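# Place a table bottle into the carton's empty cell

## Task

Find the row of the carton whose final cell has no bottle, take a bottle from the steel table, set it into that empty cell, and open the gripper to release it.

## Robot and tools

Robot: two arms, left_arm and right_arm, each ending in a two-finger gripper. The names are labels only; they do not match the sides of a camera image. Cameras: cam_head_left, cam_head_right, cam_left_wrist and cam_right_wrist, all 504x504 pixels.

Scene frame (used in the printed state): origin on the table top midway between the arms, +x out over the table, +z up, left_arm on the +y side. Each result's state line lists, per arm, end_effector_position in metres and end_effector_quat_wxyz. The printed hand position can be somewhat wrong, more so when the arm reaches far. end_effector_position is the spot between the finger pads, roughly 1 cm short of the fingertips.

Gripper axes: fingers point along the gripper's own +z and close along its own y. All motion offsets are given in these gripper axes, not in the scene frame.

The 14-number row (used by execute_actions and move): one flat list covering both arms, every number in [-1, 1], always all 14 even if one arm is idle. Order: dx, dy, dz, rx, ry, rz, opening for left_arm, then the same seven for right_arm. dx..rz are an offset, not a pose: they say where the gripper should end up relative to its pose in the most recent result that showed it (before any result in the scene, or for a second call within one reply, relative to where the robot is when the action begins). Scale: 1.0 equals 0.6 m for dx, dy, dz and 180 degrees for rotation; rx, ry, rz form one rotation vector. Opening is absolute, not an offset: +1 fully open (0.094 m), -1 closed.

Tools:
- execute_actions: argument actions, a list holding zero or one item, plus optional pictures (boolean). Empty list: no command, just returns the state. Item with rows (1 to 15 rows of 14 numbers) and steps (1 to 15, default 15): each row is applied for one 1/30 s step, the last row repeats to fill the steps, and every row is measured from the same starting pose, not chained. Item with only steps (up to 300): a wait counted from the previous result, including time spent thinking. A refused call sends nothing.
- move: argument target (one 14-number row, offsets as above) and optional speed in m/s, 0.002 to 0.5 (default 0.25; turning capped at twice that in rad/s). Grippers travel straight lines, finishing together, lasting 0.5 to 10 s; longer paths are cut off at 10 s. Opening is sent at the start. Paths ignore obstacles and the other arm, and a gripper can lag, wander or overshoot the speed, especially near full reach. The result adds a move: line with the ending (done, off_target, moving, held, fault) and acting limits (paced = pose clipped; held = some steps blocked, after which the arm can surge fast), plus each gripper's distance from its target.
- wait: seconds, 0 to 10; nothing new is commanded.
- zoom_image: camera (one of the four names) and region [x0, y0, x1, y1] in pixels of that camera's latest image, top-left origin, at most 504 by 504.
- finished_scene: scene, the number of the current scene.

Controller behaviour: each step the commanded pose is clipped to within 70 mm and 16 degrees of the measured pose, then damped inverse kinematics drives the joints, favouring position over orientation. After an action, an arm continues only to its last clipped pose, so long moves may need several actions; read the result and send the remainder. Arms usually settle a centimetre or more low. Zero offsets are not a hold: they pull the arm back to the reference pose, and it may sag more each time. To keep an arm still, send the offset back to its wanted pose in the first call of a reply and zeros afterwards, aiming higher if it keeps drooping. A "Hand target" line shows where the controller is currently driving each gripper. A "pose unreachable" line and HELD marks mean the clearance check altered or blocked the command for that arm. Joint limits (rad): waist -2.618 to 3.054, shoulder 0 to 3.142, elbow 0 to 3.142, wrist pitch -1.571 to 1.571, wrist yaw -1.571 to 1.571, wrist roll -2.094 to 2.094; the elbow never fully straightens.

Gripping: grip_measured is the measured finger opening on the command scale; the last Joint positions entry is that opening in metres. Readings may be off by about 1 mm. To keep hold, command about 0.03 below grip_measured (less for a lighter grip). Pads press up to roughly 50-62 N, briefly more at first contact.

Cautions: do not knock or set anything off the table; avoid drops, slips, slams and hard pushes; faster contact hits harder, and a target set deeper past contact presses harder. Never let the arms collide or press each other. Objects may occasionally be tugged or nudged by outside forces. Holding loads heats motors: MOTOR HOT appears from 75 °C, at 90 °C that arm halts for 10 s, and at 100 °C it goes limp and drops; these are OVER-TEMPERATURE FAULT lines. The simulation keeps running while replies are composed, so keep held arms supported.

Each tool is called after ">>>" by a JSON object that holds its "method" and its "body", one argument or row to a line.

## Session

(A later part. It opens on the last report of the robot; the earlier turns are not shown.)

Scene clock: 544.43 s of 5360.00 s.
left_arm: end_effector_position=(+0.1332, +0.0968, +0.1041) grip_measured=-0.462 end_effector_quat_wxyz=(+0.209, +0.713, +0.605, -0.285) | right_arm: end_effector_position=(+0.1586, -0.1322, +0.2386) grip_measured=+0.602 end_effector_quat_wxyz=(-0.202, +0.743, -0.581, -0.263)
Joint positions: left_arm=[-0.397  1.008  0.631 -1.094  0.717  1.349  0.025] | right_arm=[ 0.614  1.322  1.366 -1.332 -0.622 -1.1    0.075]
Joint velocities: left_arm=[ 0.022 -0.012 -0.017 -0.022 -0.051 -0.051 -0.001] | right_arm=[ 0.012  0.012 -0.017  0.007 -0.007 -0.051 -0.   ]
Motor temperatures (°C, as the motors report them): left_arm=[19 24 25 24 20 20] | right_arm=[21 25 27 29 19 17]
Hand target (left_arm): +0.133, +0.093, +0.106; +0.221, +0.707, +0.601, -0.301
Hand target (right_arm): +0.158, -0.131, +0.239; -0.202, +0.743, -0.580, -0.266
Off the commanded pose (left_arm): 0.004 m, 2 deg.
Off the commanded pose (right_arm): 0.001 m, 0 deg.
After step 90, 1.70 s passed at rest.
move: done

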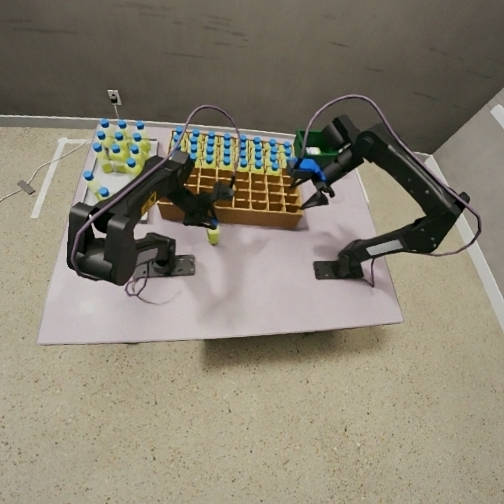

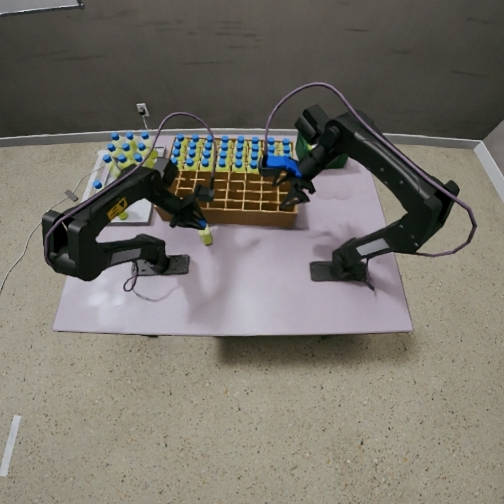

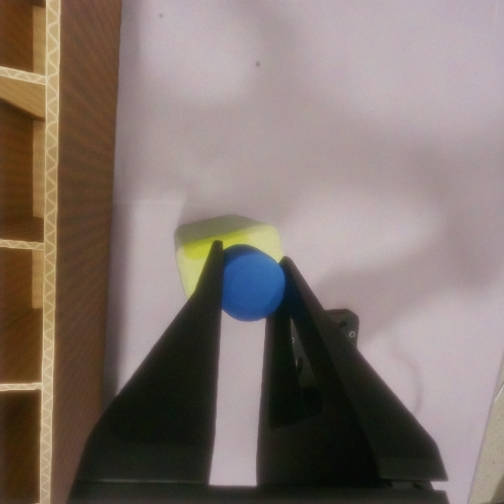

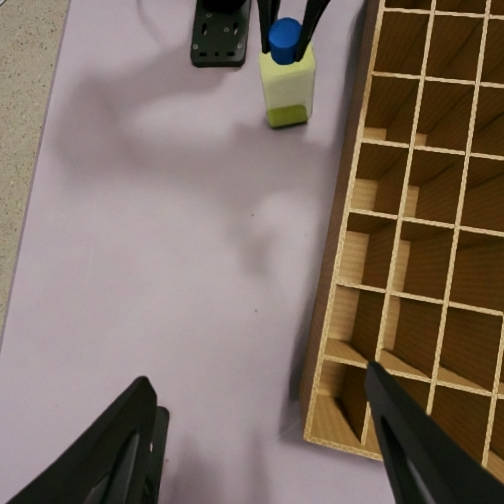

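>>> {"method": "move", "body": {
  "target": [0.0045,0,0.007,0,-0.008,0,-0.505, 0,0,0,0,0,0,0.6],
  "speed": 0.008
}}

>>> {"method": "zoom_image", "body": {
  "camera": "cam_right_wrist",
  "region": [220,0,370,150]
}}

Scene clock: 550.20 s of 5360.00 s.
left_arm: end_effector_position=(+0.1336, +0.1002, +0.0985) grip_measured=-0.462 end_effector_quat_wxyz=(+0.206, +0.716, +0.606, -0.278) | right_arm: end_effector_position=(+0.1594, -0.1329, +0.2379) grip_measured=+0.602 end_effector_quat_wxyz=(-0.201, +0.744, -0.582, -0.260)
Joint positions: left_arm=[-0.39   1.008  0.617 -1.086  0.701  1.362  0.025] | right_arm=[ 0.614  1.322  1.366 -1.332 -0.615 -1.1    0.075]
Joint velocities: left_arm=[-0.007  0.007  0.007 -0.051  0.022 -0.022  0.   ] | right_arm=[ 0.017 -0.012  0.002  0.022 -0.037 -0.007  0.001]
Motor temperatures (°C, as the motors report them): left_arm=[19 24 25 24 20 20] | right_arm=[21 25 27 29 19 17]
Hand target (left_arm): +0.133, +0.096, +0.099; +0.217, +0.710, +0.603, -0.294
Hand target (right_arm): +0.159, -0.132, +0.239; -0.202, +0.743, -0.581, -0.263
Off the commanded pose (left_arm): 0.004 m, 2 deg.
Off the commanded pose (right_arm): 0.001 m, 0 deg.
After step 90, 1.00 s passed at rest.
move: done

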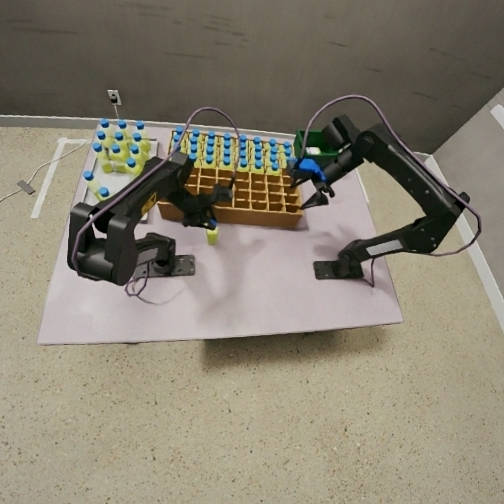

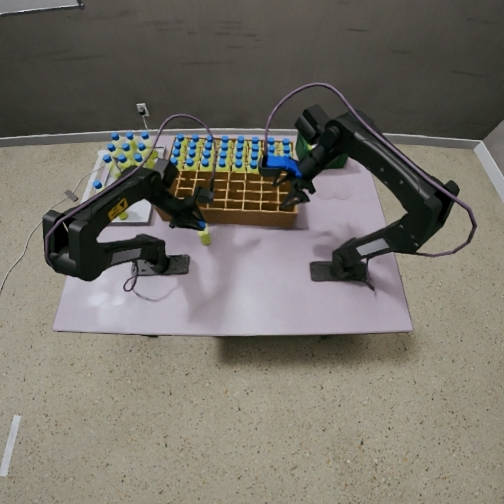

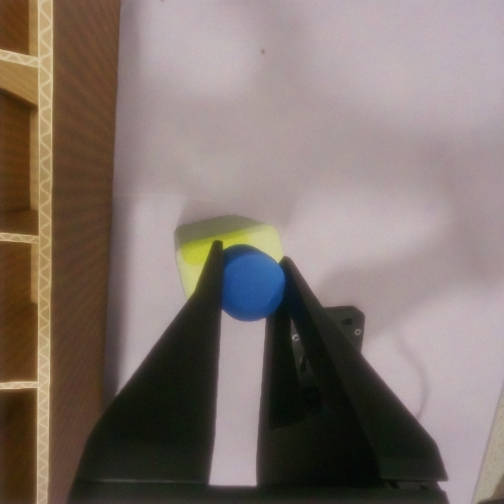

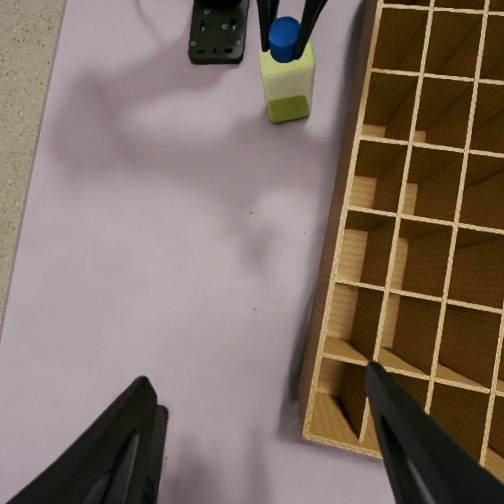

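Region (220, 0, 370, 150) of cam_right_wrist's 504x504 image, scaled by 3.360, with more detail than that image has.

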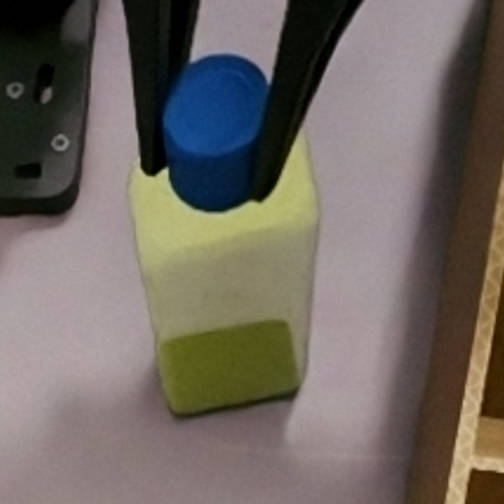

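>>> {"method": "move", "body": {
  "target": [0.004,0,0.005,0,0,0,-0.505, 0,0,0,0,0,0,0.6],
  "speed": 0.006
}}

Scene clock: 555.00 s of 5360.00 s.
left_arm: end_effector_position=(+0.1338, +0.1006, +0.0981) grip_measured=-0.462 end_effector_quat_wxyz=(+0.205, +0.717, +0.607, -0.276) | right_arm: end_effector_position=(+0.1601, -0.1336, +0.2372) grip_measured=+0.602 end_effector_quat_wxyz=(-0.200, +0.744, -0.583, -0.257)
Joint positions: left_arm=[-0.39   1.008  0.617 -1.086  0.698  1.362  0.025] | right_arm=[ 0.614  1.322  1.366 -1.332 -0.609 -1.1    0.075]
Joint velocities: left_arm=[-0.012 -0.017 -0.007  0.022  0.022 -0.022  0.001] | right_arm=[ 0.002 -0.002 -0.002 -0.007  0.022 -0.022 -0.   ]
Motor temperatures (°C, as the motors report them): left_arm=[19 24 25 24 20 20] | right_arm=[21 25 27 28 19 17]
Hand target (left_arm): +0.133, +0.100, +0.095; +0.206, +0.716, +0.606, -0.278
Hand target (right_arm): +0.159, -0.133, +0.238; -0.201, +0.744, -0.582, -0.260
Off the commanded pose (left_arm): 0.004 m, 0 deg.
Off the commanded pose (right_arm): 0.001 m, 0 deg.
After step 90, 0.93 s passed at rest.
move: done

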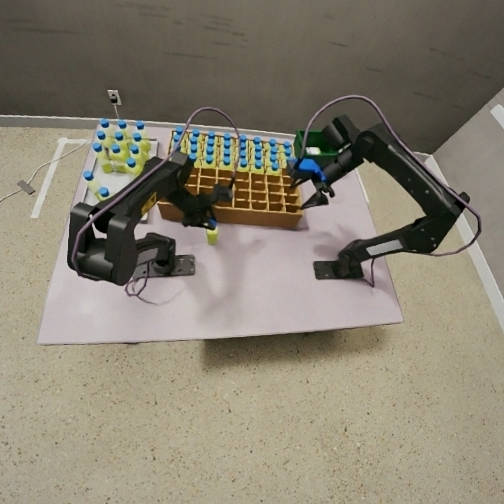

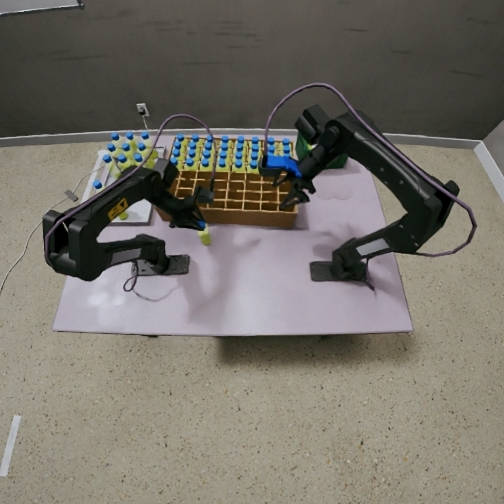

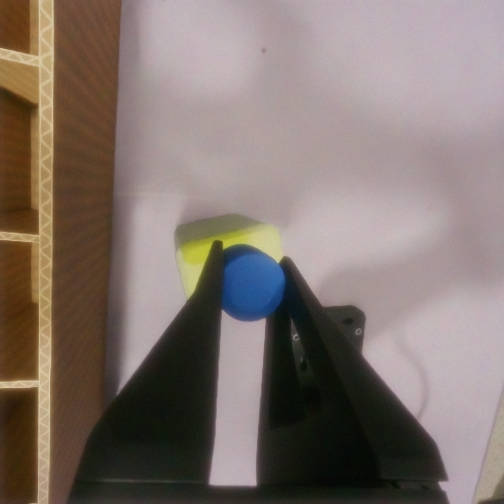

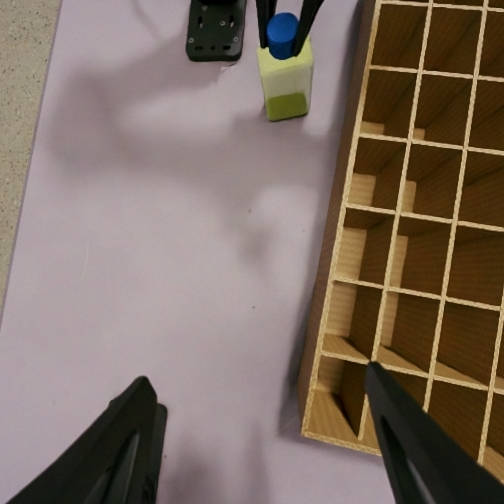

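Stalled, so it is seated. Releasing slowly.

>>> {"method": "execute_actions", "body": {
  "actions": [
    {"rows":[[0,0,0,0,0,0,-0.46,0,0,0,0,0,0,0.6],[0,0,0,0,0,0,-0.44,0,0,0,0,0,0,0.6],[0,0,0,0,0,0,-0.42,0,0,0,0,0,0,0.6],[0,0,0,0,0,0,-0.40,0,0,0,0,0,0,0.6],[0,0,0,0,0,0,-0.36,0,0,0,0,0,0,0.6],[0,0,0,0,0,0,-0.3,0,0,0,0,0,0,0.6],[0,0,0,0,0,0,-0.2,0,0,0,0,0,0,0.6],[0,0,0,0,0,0,-0.1,0,0,0,0,0,0,0.6],[0,0,0,0,0,0,0.0,0,0,0,0,0,0,0.6],[0,0,0,0,0,0,0.1,0,0,0,0,0,0,0.6]],"steps":15}
  ]
}}

Scene clock: 561.10 s of 5360.00 s.
left_arm: end_effector_position=(+0.1342, +0.1013, +0.0974) grip_measured=+0.098 end_effector_quat_wxyz=(+0.204, +0.717, +0.607, -0.274) | right_arm: end_effector_position=(+0.1608, -0.1343, +0.2366) grip_measured=+0.602 end_effector_quat_wxyz=(-0.200, +0.745, -0.584, -0.254)
Joint positions: left_arm=[-0.39   1.008  0.617 -1.086  0.692  1.362  0.052] | right_arm=[ 0.614  1.322  1.366 -1.332 -0.602 -1.1    0.075]
Joint velocities: left_arm=[-0.022 -0.002 -0.002 -0.037 -0.081 -0.022 -0.   ] | right_arm=[ 0.007 -0.027 -0.017 -0.007 -0.022  0.007 -0.   ]
Motor temperatures (°C, as the motors report them): left_arm=[19 24 25 24 20 20] | right_arm=[21 25 27 28 19 17]
Hand target (left_arm): +0.134, +0.101, +0.098; +0.205, +0.717, +0.606, -0.276
Hand target (right_arm): +0.160, -0.134, +0.237; -0.200, +0.744, -0.583, -0.257
Off the commanded pose (left_arm): 0.001 m, 0 deg.
Off the commanded pose (right_arm): 0.001 m, 0 deg.
Steps of this call (steps 1 to 90: nothing new was sent; then 2.60 s passed at rest; steps 91 to 105: all 15 steps of this action). Readings (end_effector_position):
91: left_arm (+0.1338, +0.1006, +0.0981) | right_arm (+0.1602, -0.1337, +0.2371)
92: left_arm (+0.1338, +0.1006, +0.0981) | right_arm (+0.1604, -0.1338, +0.2370)
94: left_arm (+0.1339, +0.1006, +0.0980) | right_arm (+0.1605, -0.1340, +0.2368)
98: left_arm (+0.1341, +0.1012, +0.0976) | right_arm (+0.1607, -0.1342, +0.2367)
105: the state above

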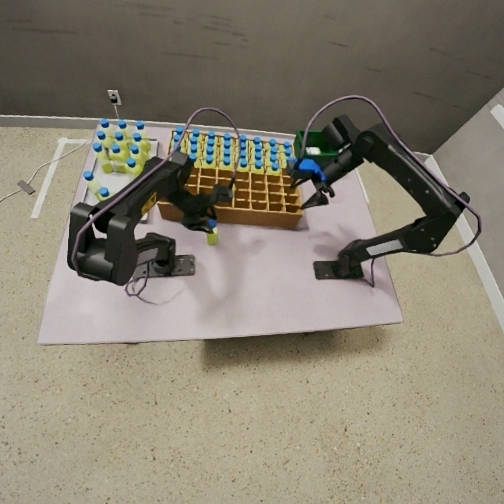

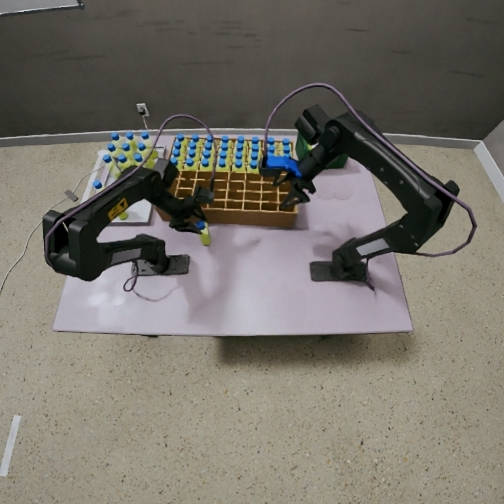

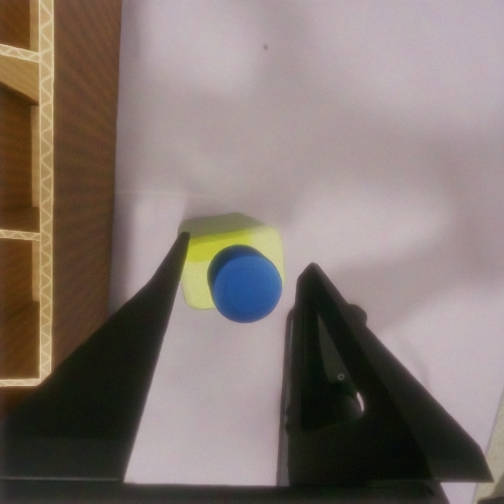

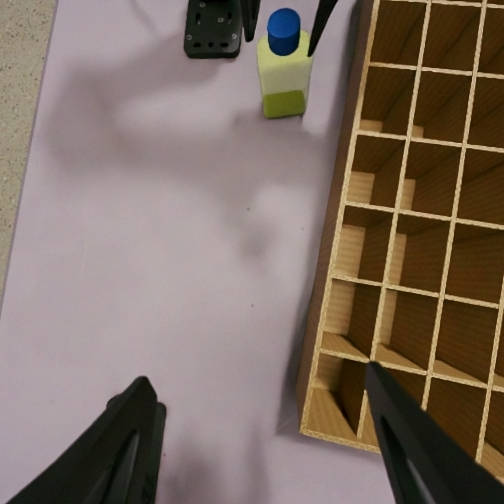

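>>> {"method": "move", "body": {
  "target": [0,0,-0.17,0,0,0,0.3, 0,0,0,0,0,0,0.6],
  "speed": 0.1
}}

Scene clock: 569.23 s of 5360.00 s.
left_arm: end_effector_position=(+0.1522, +0.1660, +0.1654) grip_measured=+0.298 end_effector_quat_wxyz=(+0.210, +0.716, +0.640, -0.185) | right_arm: end_effector_position=(+0.1616, -0.1350, +0.2359) grip_measured=+0.602 end_effector_quat_wxyz=(-0.199, +0.745, -0.585, -0.250)
Joint positions: left_arm=[-0.017  0.98   0.931 -1.539  0.567  1.72   0.061] | right_arm=[ 0.614  1.322  1.366 -1.332 -0.595 -1.1    0.075]
Joint velocities: left_arm=[ 0.012  0.007  0.002  0.022  0.007 -0.022 -0.   ] | right_arm=[ 0.002  0.012 -0.002 -0.037  0.007  0.007 -0.001]
Motor temperatures (°C, as the motors report them): left_arm=[19 24 25 24 20 20] | right_arm=[21 25 27 28 19 17]
Hand target (left_arm): +0.150, +0.165, +0.174; +0.218, +0.716, +0.639, -0.179
Hand target (right_arm): +0.161, -0.134, +0.237; -0.200, +0.745, -0.584, -0.253
Off the commanded pose (left_arm): 0.011 m, 11 deg.
Off the commanded pose (right_arm): 0.001 m, 0 deg.
joint sent to its limit (left arm) — the command would take joint 4 (wrist pitch) past its lower limit, so that joint was sent only as far as its limit.
After step 90, 3.50 s passed at rest.
move: off_target (left_arm)

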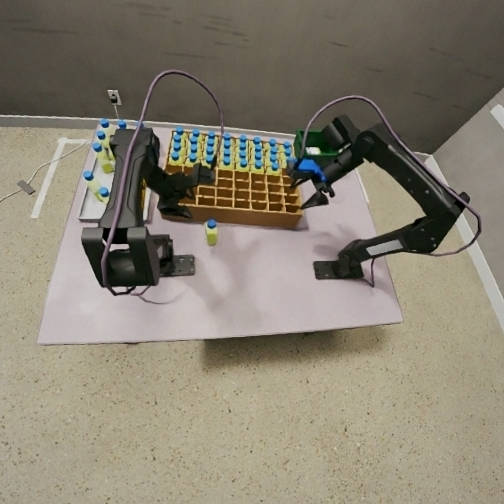

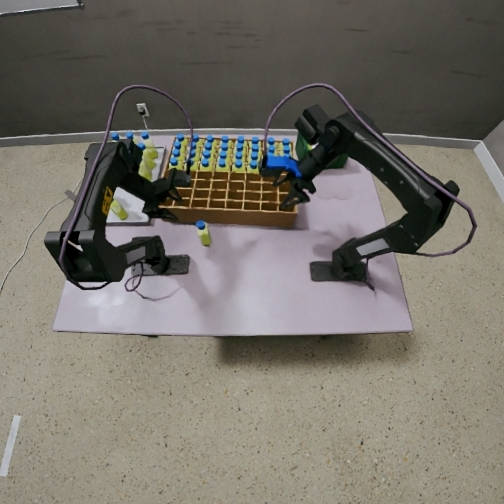

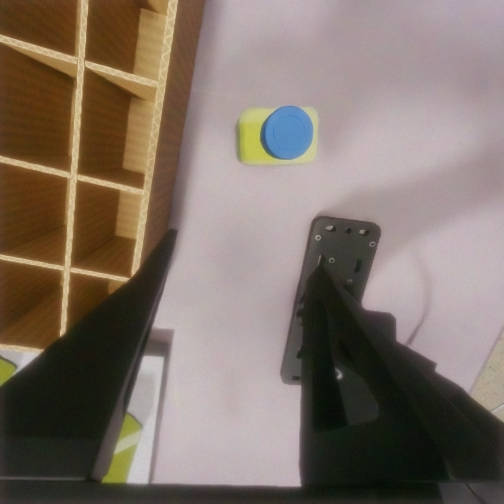

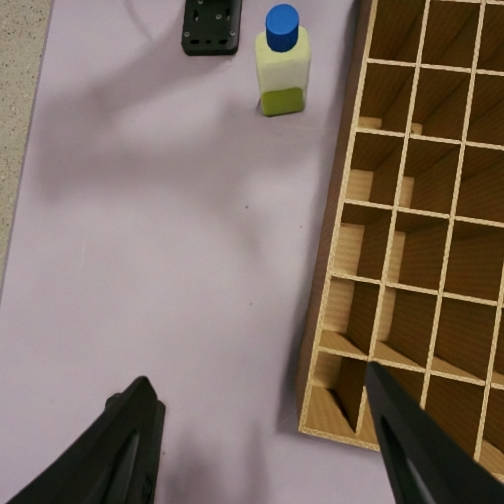

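>>> {"method": "move", "body": {
  "target": [0.1547,0.1475,-0.2935,-0.300,-0.0154,-0.4367,0.3, -0.1692,-0.0237,0.2772,-0.0275,-0.0143,-0.0086,0.6],
  "speed": 0.12
}}

Scene clock: 610.87 s of 5360.00 s.
left_arm: end_effector_position=(+0.2447, +0.3306, +0.2604) grip_measured=+0.298 end_effector_quat_wxyz=(+0.334, -0.013, +0.942, -0.017) | right_arm: end_effector_position=(+0.1319, +0.0360, +0.1573) grip_measured=+0.602 end_effector_quat_wxyz=(-0.174, +0.754, -0.565, -0.288)
Joint positions: left_arm=[ 0.603  0.963  1.233 -1.281  0.411  0.505  0.061] | right_arm=[ 1.06   1.711  1.382 -0.765 -0.513 -0.66   0.075]
Joint velocities: left_arm=[ 0.007 -0.007 -0.012 -0.022 -0.051 -0.051  0.   ] | right_arm=[ 0.002  0.007 -0.012 -0.007 -0.037 -0.051  0.001]
Motor temperatures (°C, as the motors report them): left_arm=[19 24 27 23 20 20] | right_arm=[21 25 27 28 19 17]
Hand target (left_arm): +0.250, +0.332, +0.269; +0.344, -0.008, +0.939, -0.010
Hand target (right_arm): +0.131, +0.045, +0.162; -0.182, +0.755, -0.559, -0.292
Off the commanded pose (left_arm): 0.011 m, 3 deg.
Off the commanded pose (right_arm): 0.012 m, 1 deg.
After step 90, 31.23 s passed at rest.
move: off_target (left_arm, right_arm)

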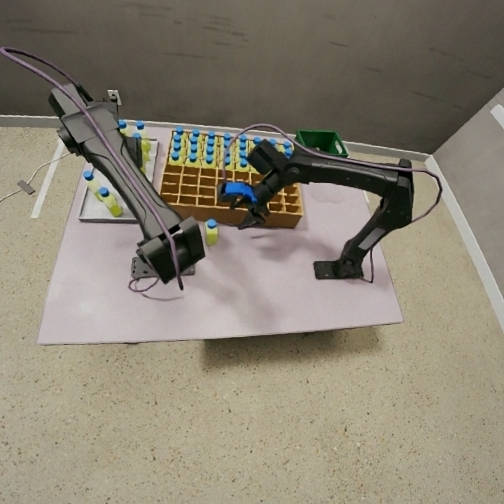

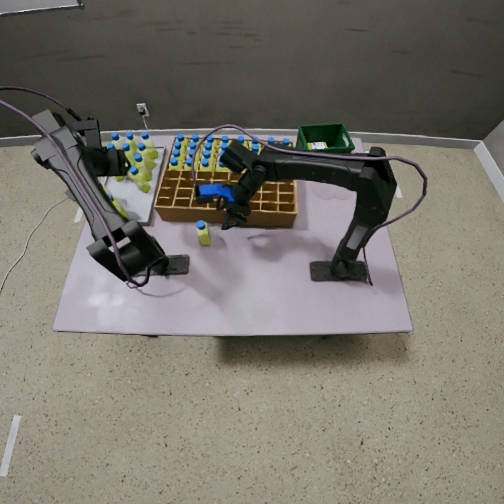

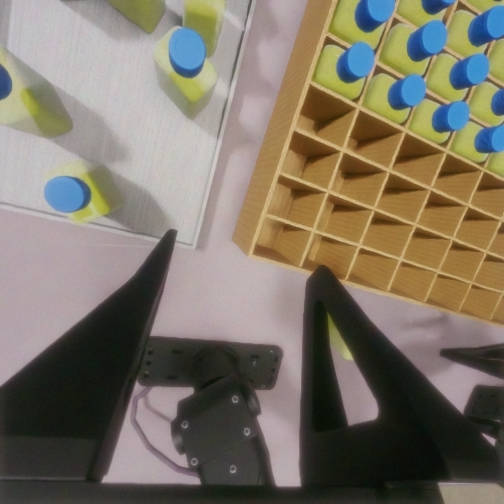

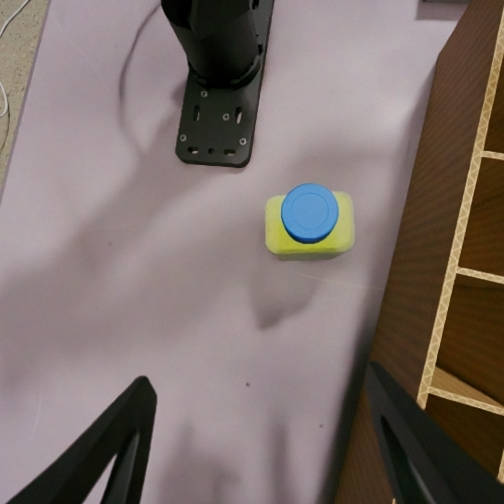

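>>> {"method": "move", "body": {
  "target": [0,0,0,0,0,0,0.3, -0.0973,-0.0262,0.0585,0,0,0,0.6],
  "speed": 0.08
}}

Scene clock: 644.03 s of 5360.00 s.
left_arm: end_effector_position=(+0.2447, +0.3309, +0.2604) grip_measured=+0.298 end_effector_quat_wxyz=(+0.333, -0.015, +0.943, -0.016) | right_arm: end_effector_position=(+0.1305, +0.1028, +0.1632) grip_measured=+0.602 end_effector_quat_wxyz=(-0.179, +0.753, -0.564, -0.287)
Joint positions: left_arm=[ 0.603  0.963  1.233 -1.281  0.41   0.502  0.061] | right_arm=[ 1.145  1.92   1.659 -0.78  -0.469 -0.574  0.075]
Joint velocities: left_arm=[-0.002 -0.007 -0.002 -0.037  0.022 -0.037  0.   ] | right_arm=[ 0.007 -0.027 -0.007 -0.007  0.022  0.022 -0.   ]
Motor temperatures (°C, as the motors report them): left_arm=[19 24 27 25 19 20] | right_arm=[21 27 29 28 19 17]
Hand target (left_arm): +0.245, +0.331, +0.260; +0.334, -0.013, +0.942, -0.017
Hand target (right_arm): +0.127, +0.105, +0.164; -0.174, +0.754, -0.565, -0.288
Off the commanded pose (left_arm): 0.000 m, 0 deg.
Off the commanded pose (right_arm): 0.005 m, 1 deg.
After step 90, 28.90 s passed at rest.
move: done

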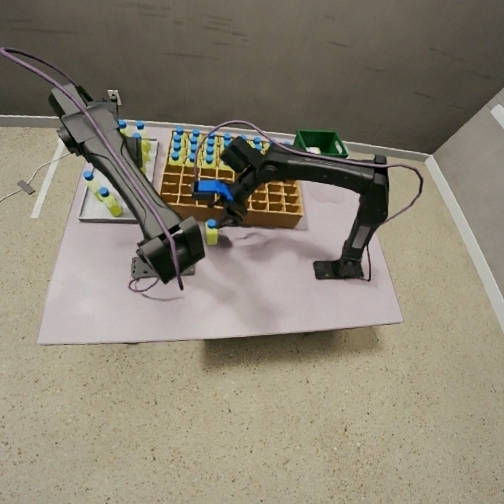

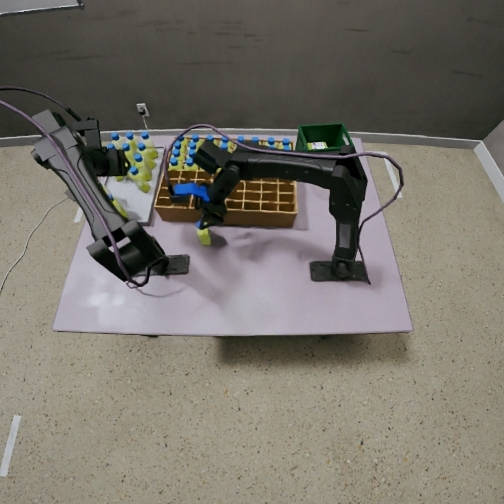

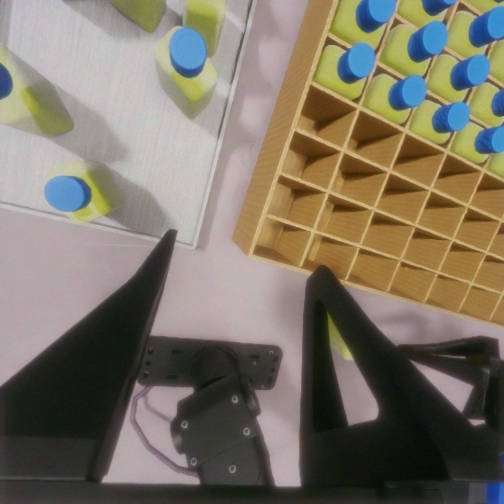

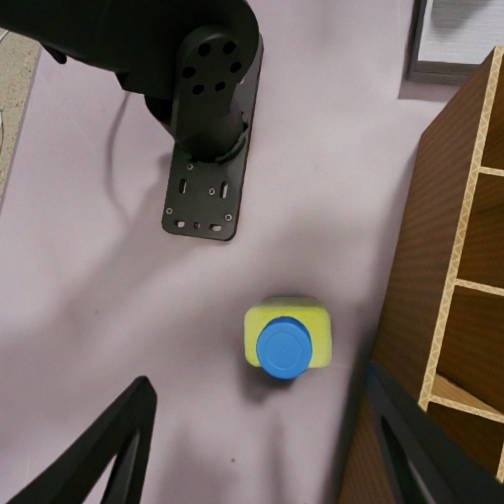

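>>> {"method": "move", "body": {
  "target": [0,0,0,0,0,0,0.3, 0.0283,-0.0122,0.030,0,0,0,0.4],
  "speed": 0.04
}}

>>> {"method": "zoom_image", "body": {
  "camera": "cam_right_wrist",
  "region": [140,250,392,502]
}}

Scene clock: 654.30 s of 5360.00 s.
left_arm: end_effector_position=(+0.2447, +0.3309, +0.2604) grip_measured=+0.298 end_effector_quat_wxyz=(+0.333, -0.015, +0.943, -0.016) | right_arm: end_effector_position=(+0.1306, +0.1025, +0.1474) grip_measured=+0.402 end_effector_quat_wxyz=(-0.182, +0.755, -0.562, -0.287)
Joint positions: left_arm=[ 0.603  0.963  1.233 -1.281  0.41   0.502  0.061] | right_arm=[ 1.145  1.92   1.595 -0.714 -0.467 -0.579  0.066]
Joint velocities: left_arm=[ 0.022 -0.012 -0.002  0.022  0.037 -0.007 -0.001] | right_arm=[-0.002 -0.007  0.007  0.066 -0.022 -0.007 -0.001]
Motor temperatures (°C, as the motors report them): left_arm=[19 23 26 25 19 20] | right_arm=[21 28 29 28 19 17]
Hand target (left_arm): +0.245, +0.331, +0.260; +0.333, -0.015, +0.943, -0.016
Hand target (right_arm): +0.137, +0.102, +0.138; -0.179, +0.753, -0.564, -0.287
Off the commanded pose (left_arm): 0.000 m, 0 deg.
Off the commanded pose (right_arm): 0.011 m, 0 deg.
After step 90, 6.40 s passed at rest.
move: off_target (right_arm)

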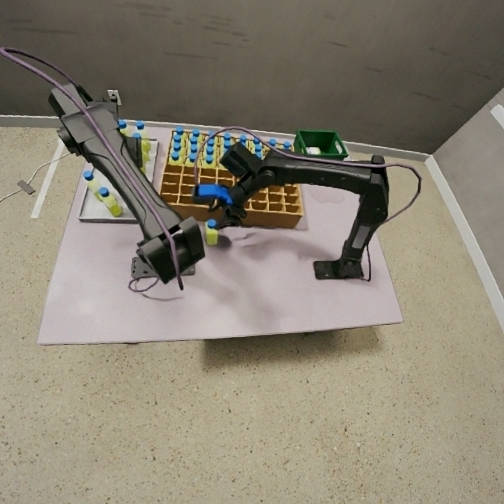

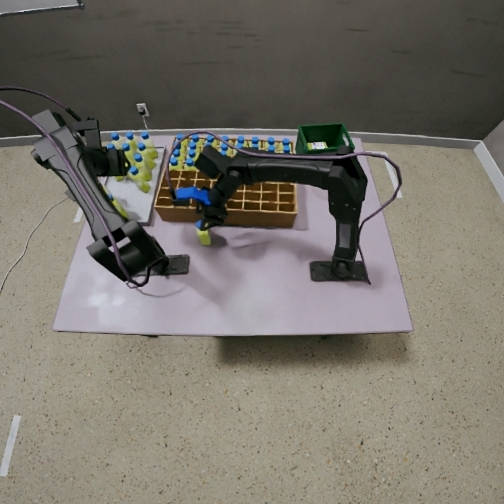

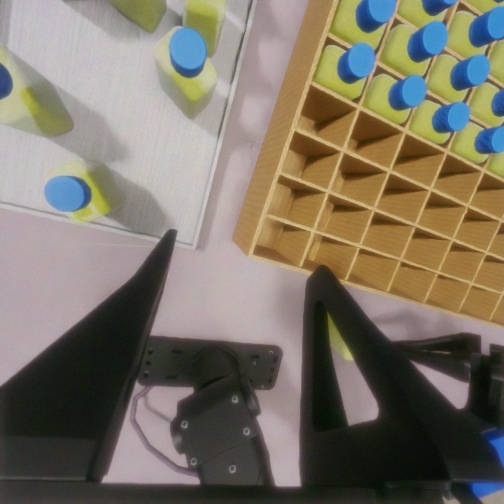

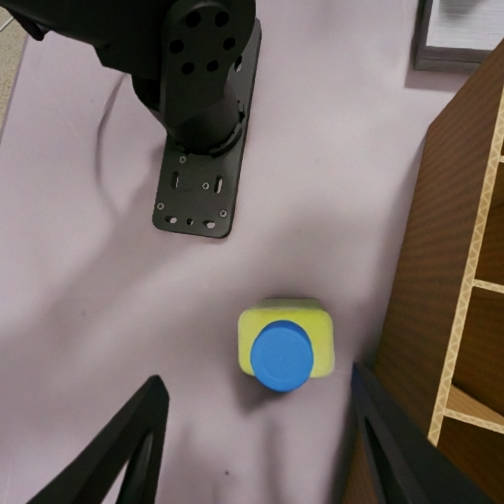

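Region (140, 250, 392, 502) of cam_right_wrist's 504x504 image, scaled by 2.000, with more detail than that image has.

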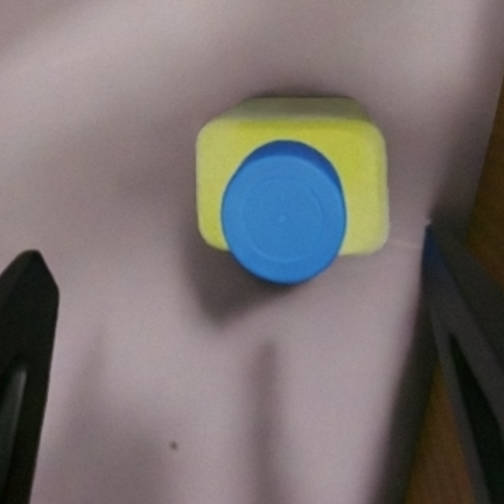

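>>> {"method": "move", "body": {
  "target": [0,0,0,0,0,0,0.3, 0.0332,-0.0205,0.0318,0,0,0,0.4],
  "speed": 0.03
}}

>>> {"method": "zoom_image", "body": {
  "camera": "cam_right_wrist",
  "region": [140,250,392,502]
}}

Scene clock: 667.73 s of 5360.00 s.
left_arm: end_effector_position=(+0.2447, +0.3309, +0.2604) grip_measured=+0.298 end_effector_quat_wxyz=(+0.333, -0.015, +0.943, -0.016) | right_arm: end_effector_position=(+0.1391, +0.1027, +0.1258) grip_measured=+0.402 end_effector_quat_wxyz=(-0.184, +0.755, -0.562, -0.283)
Joint positions: left_arm=[ 0.603  0.963  1.233 -1.281  0.41   0.502  0.061] | right_arm=[ 1.129  1.943  1.542 -0.643 -0.467 -0.596  0.066]
Joint velocities: left_arm=[-0.002  0.022 -0.022  0.007 -0.022 -0.022 -0.   ] | right_arm=[-0.007 -0.007 -0.007 -0.007 -0.037  0.037  0.   ]
Motor temperatures (°C, as the motors report them): left_arm=[19 23 26 25 19 20] | right_arm=[21 28 28 28 19 17]
Hand target (left_arm): +0.245, +0.331, +0.260; +0.333, -0.015, +0.943, -0.016
Hand target (right_arm): +0.142, +0.102, +0.119; -0.182, +0.754, -0.562, -0.287
Off the commanded pose (left_arm): 0.000 m, 0 deg.
Off the commanded pose (right_arm): 0.007 m, 0 deg.
After step 90, 9.10 s passed at rest.
move: done

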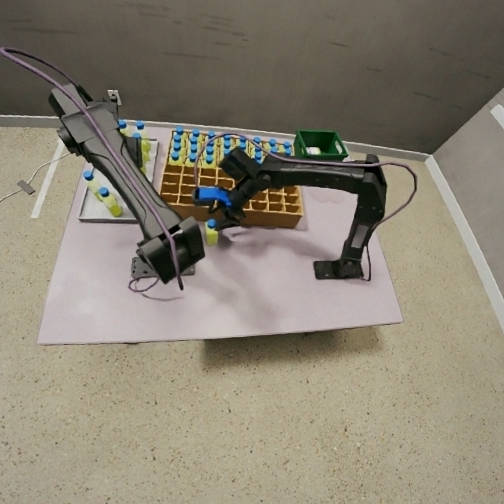

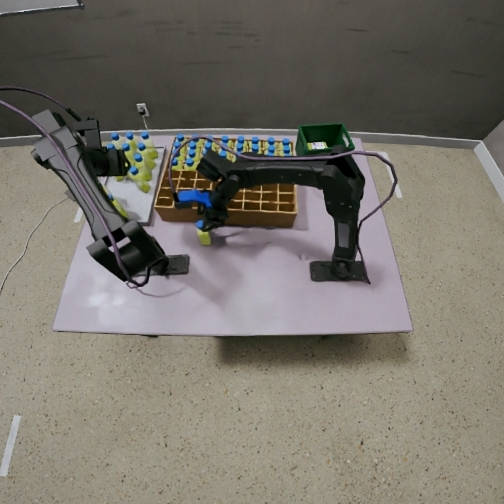

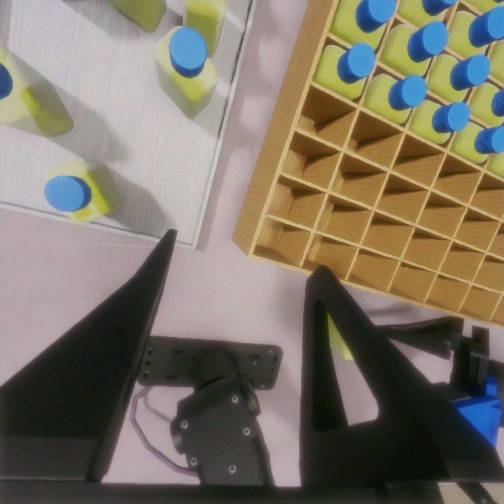

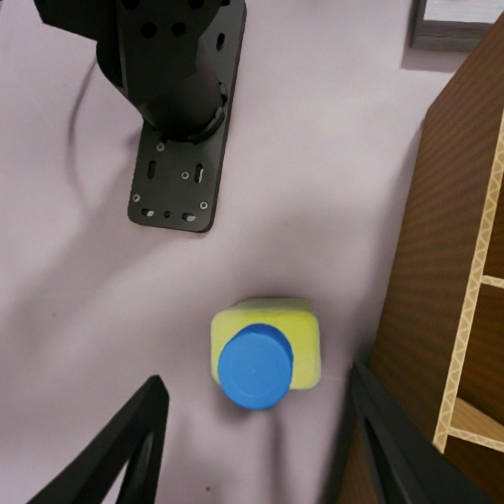

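Region (140, 250, 392, 502) of cam_right_wrist's 504x504 image, scaled by 2.000, with more detail than that image has.

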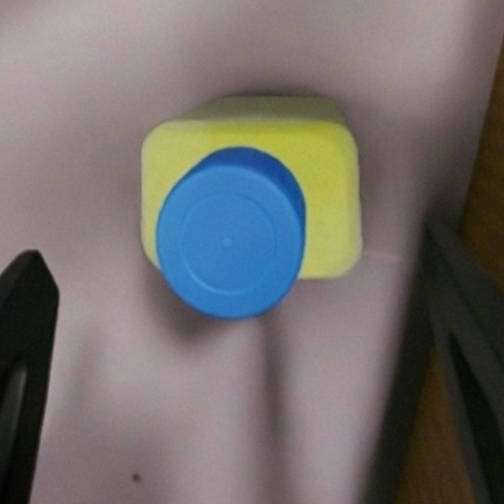

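>>> {"method": "move", "body": {
  "target": [0,0,0,0,0,0,0.3, 0.0132,0.0108,0.031,0,0,0,0.4],
  "speed": 0.025
}}

>>> {"method": "zoom_image", "body": {
  "camera": "cam_right_wrist",
  "region": [140,250,392,502]
}}

Scene clock: 681.57 s of 5360.00 s.
left_arm: end_effector_position=(+0.2447, +0.3309, +0.2604) grip_measured=+0.298 end_effector_quat_wxyz=(+0.333, -0.015, +0.943, -0.016) | right_arm: end_effector_position=(+0.1350, +0.1045, +0.1138) grip_measured=+0.402 end_effector_quat_wxyz=(-0.189, +0.754, -0.562, -0.282)
Joint positions: left_arm=[ 0.603  0.963  1.233 -1.281  0.41   0.502  0.061] | right_arm=[ 1.142  1.943  1.49  -0.575 -0.455 -0.581  0.066]
Joint velocities: left_arm=[-0.017  0.007  0.002  0.022 -0.051 -0.066  0.001] | right_arm=[ 0.017  0.002  0.002  0.037  0.066 -0.037  0.001]
Motor temperatures (°C, as the motors report them): left_arm=[19 23 26 25 19 20] | right_arm=[21 29 27 29 19 17]
Hand target (left_arm): +0.245, +0.331, +0.260; +0.333, -0.015, +0.943, -0.016
Hand target (right_arm): +0.130, +0.106, +0.107; -0.184, +0.755, -0.562, -0.283
Off the commanded pose (left_arm): 0.000 m, 0 deg.
Off the commanded pose (right_arm): 0.009 m, 1 deg.
After step 90, 9.73 s passed at rest.
move: done

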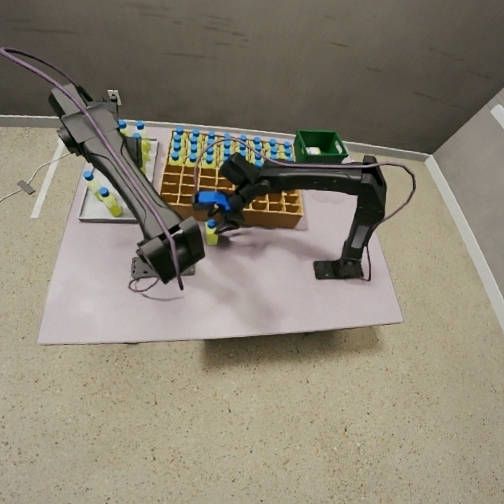

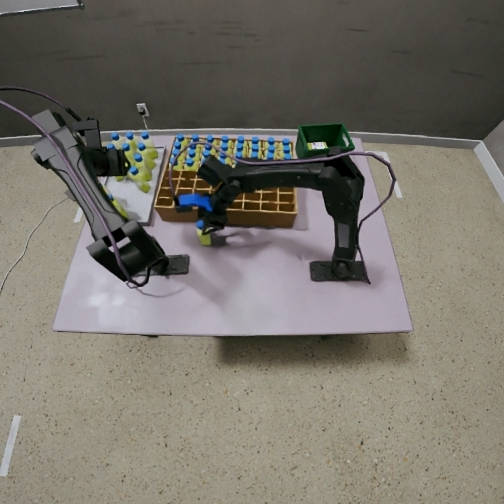

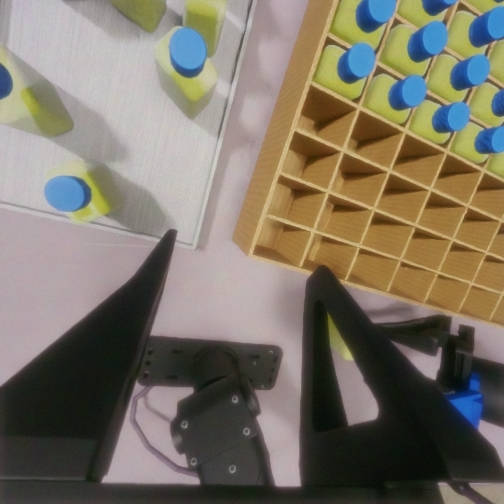

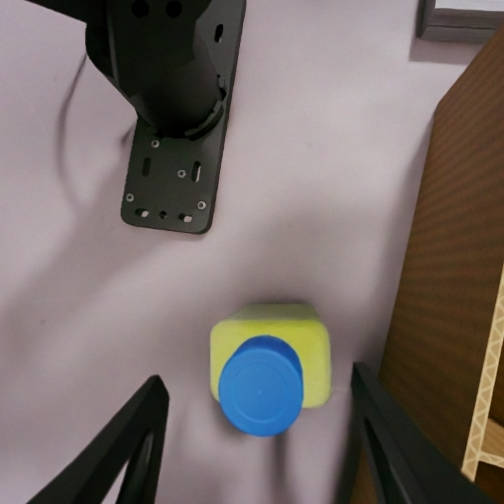

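Region (140, 250, 392, 502) of cam_right_wrist's 504x504 image, scaled by 2.000, with more detail than that image has.

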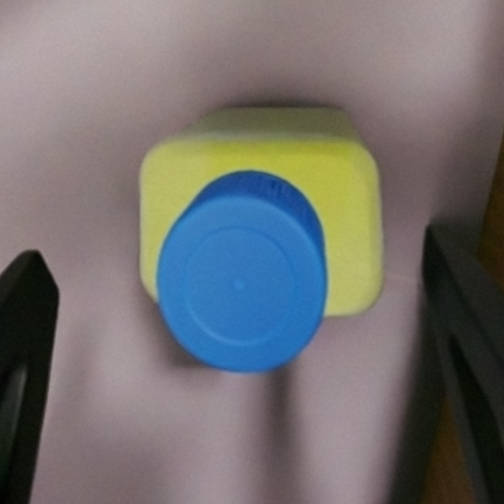

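>>> {"method": "move", "body": {
  "target": [0,0,0,0,0,0,0.3, 0.0179,-0.0018,0.022,0,0,0,0.4],
  "speed": 0.02
}}

>>> {"method": "zoom_image", "body": {
  "camera": "cam_right_wrist",
  "region": [140,250,392,502]
}}

Scene clock: 688.77 s of 5360.00 s.
left_arm: end_effector_position=(+0.2447, +0.3309, +0.2604) grip_measured=+0.298 end_effector_quat_wxyz=(+0.333, -0.015, +0.943, -0.016) | right_arm: end_effector_position=(+0.1355, +0.1051, +0.1070) grip_measured=+0.402 end_effector_quat_wxyz=(-0.195, +0.753, -0.561, -0.283)
Joint positions: left_arm=[ 0.603  0.963  1.233 -1.281  0.41   0.502  0.061] | right_arm=[ 1.142  1.943  1.456 -0.529 -0.454 -0.58   0.066]
Joint velocities: left_arm=[-0.022 -0.002  0.002 -0.022 -0.007  0.022 -0.002] | right_arm=[-0.017  0.002  0.002 -0.022 -0.081 -0.007 -0.   ]
Motor temperatures (°C, as the motors report them): left_arm=[19 23 26 25 19 20] | right_arm=[21 29 27 29 19 17]
Hand target (left_arm): +0.245, +0.331, +0.260; +0.333, -0.015, +0.943, -0.016
Hand target (right_arm): +0.135, +0.104, +0.097; -0.189, +0.754, -0.562, -0.282
Off the commanded pose (left_arm): 0.000 m, 0 deg.
Off the commanded pose (right_arm): 0.010 m, 1 deg.
After step 90, 3.10 s passed at rest.
move: done

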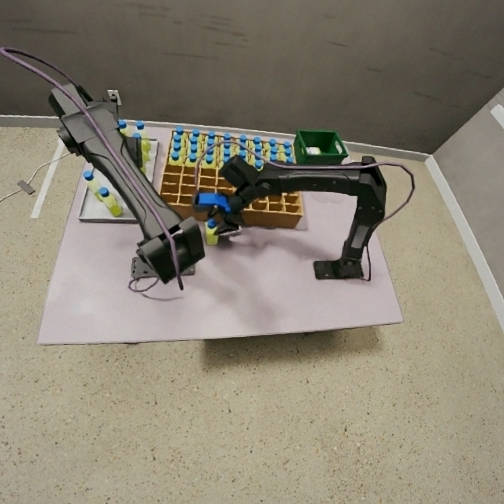

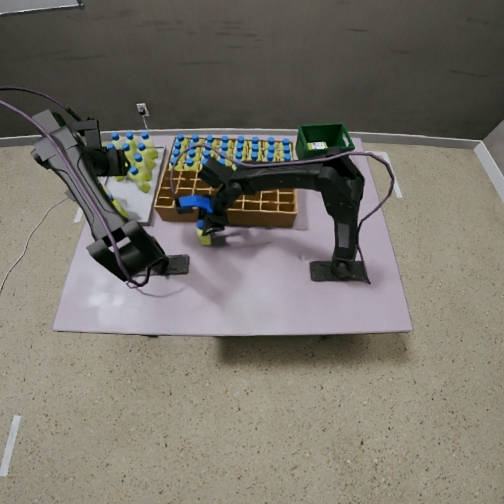

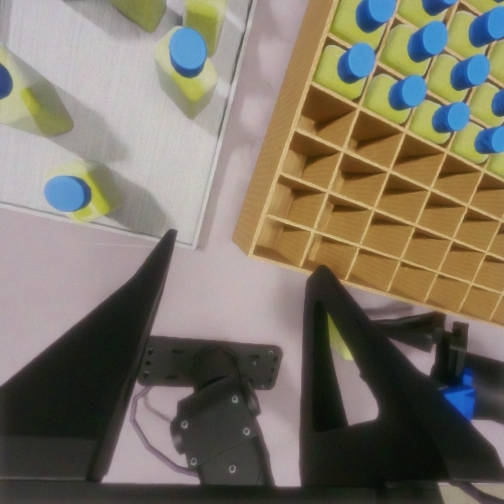

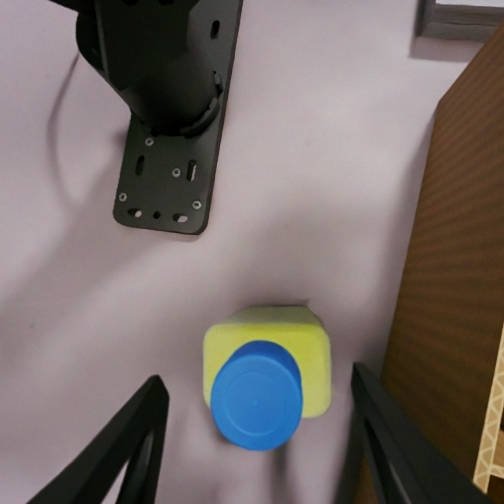

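Region (140, 250, 392, 502) of cam_right_wrist's 504x504 image, scaled by 2.000, with more detail than that image has.

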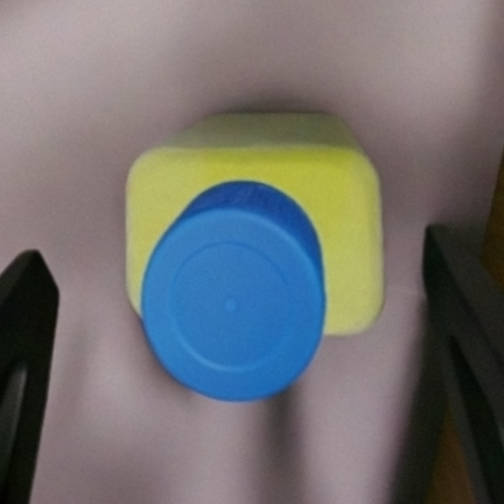

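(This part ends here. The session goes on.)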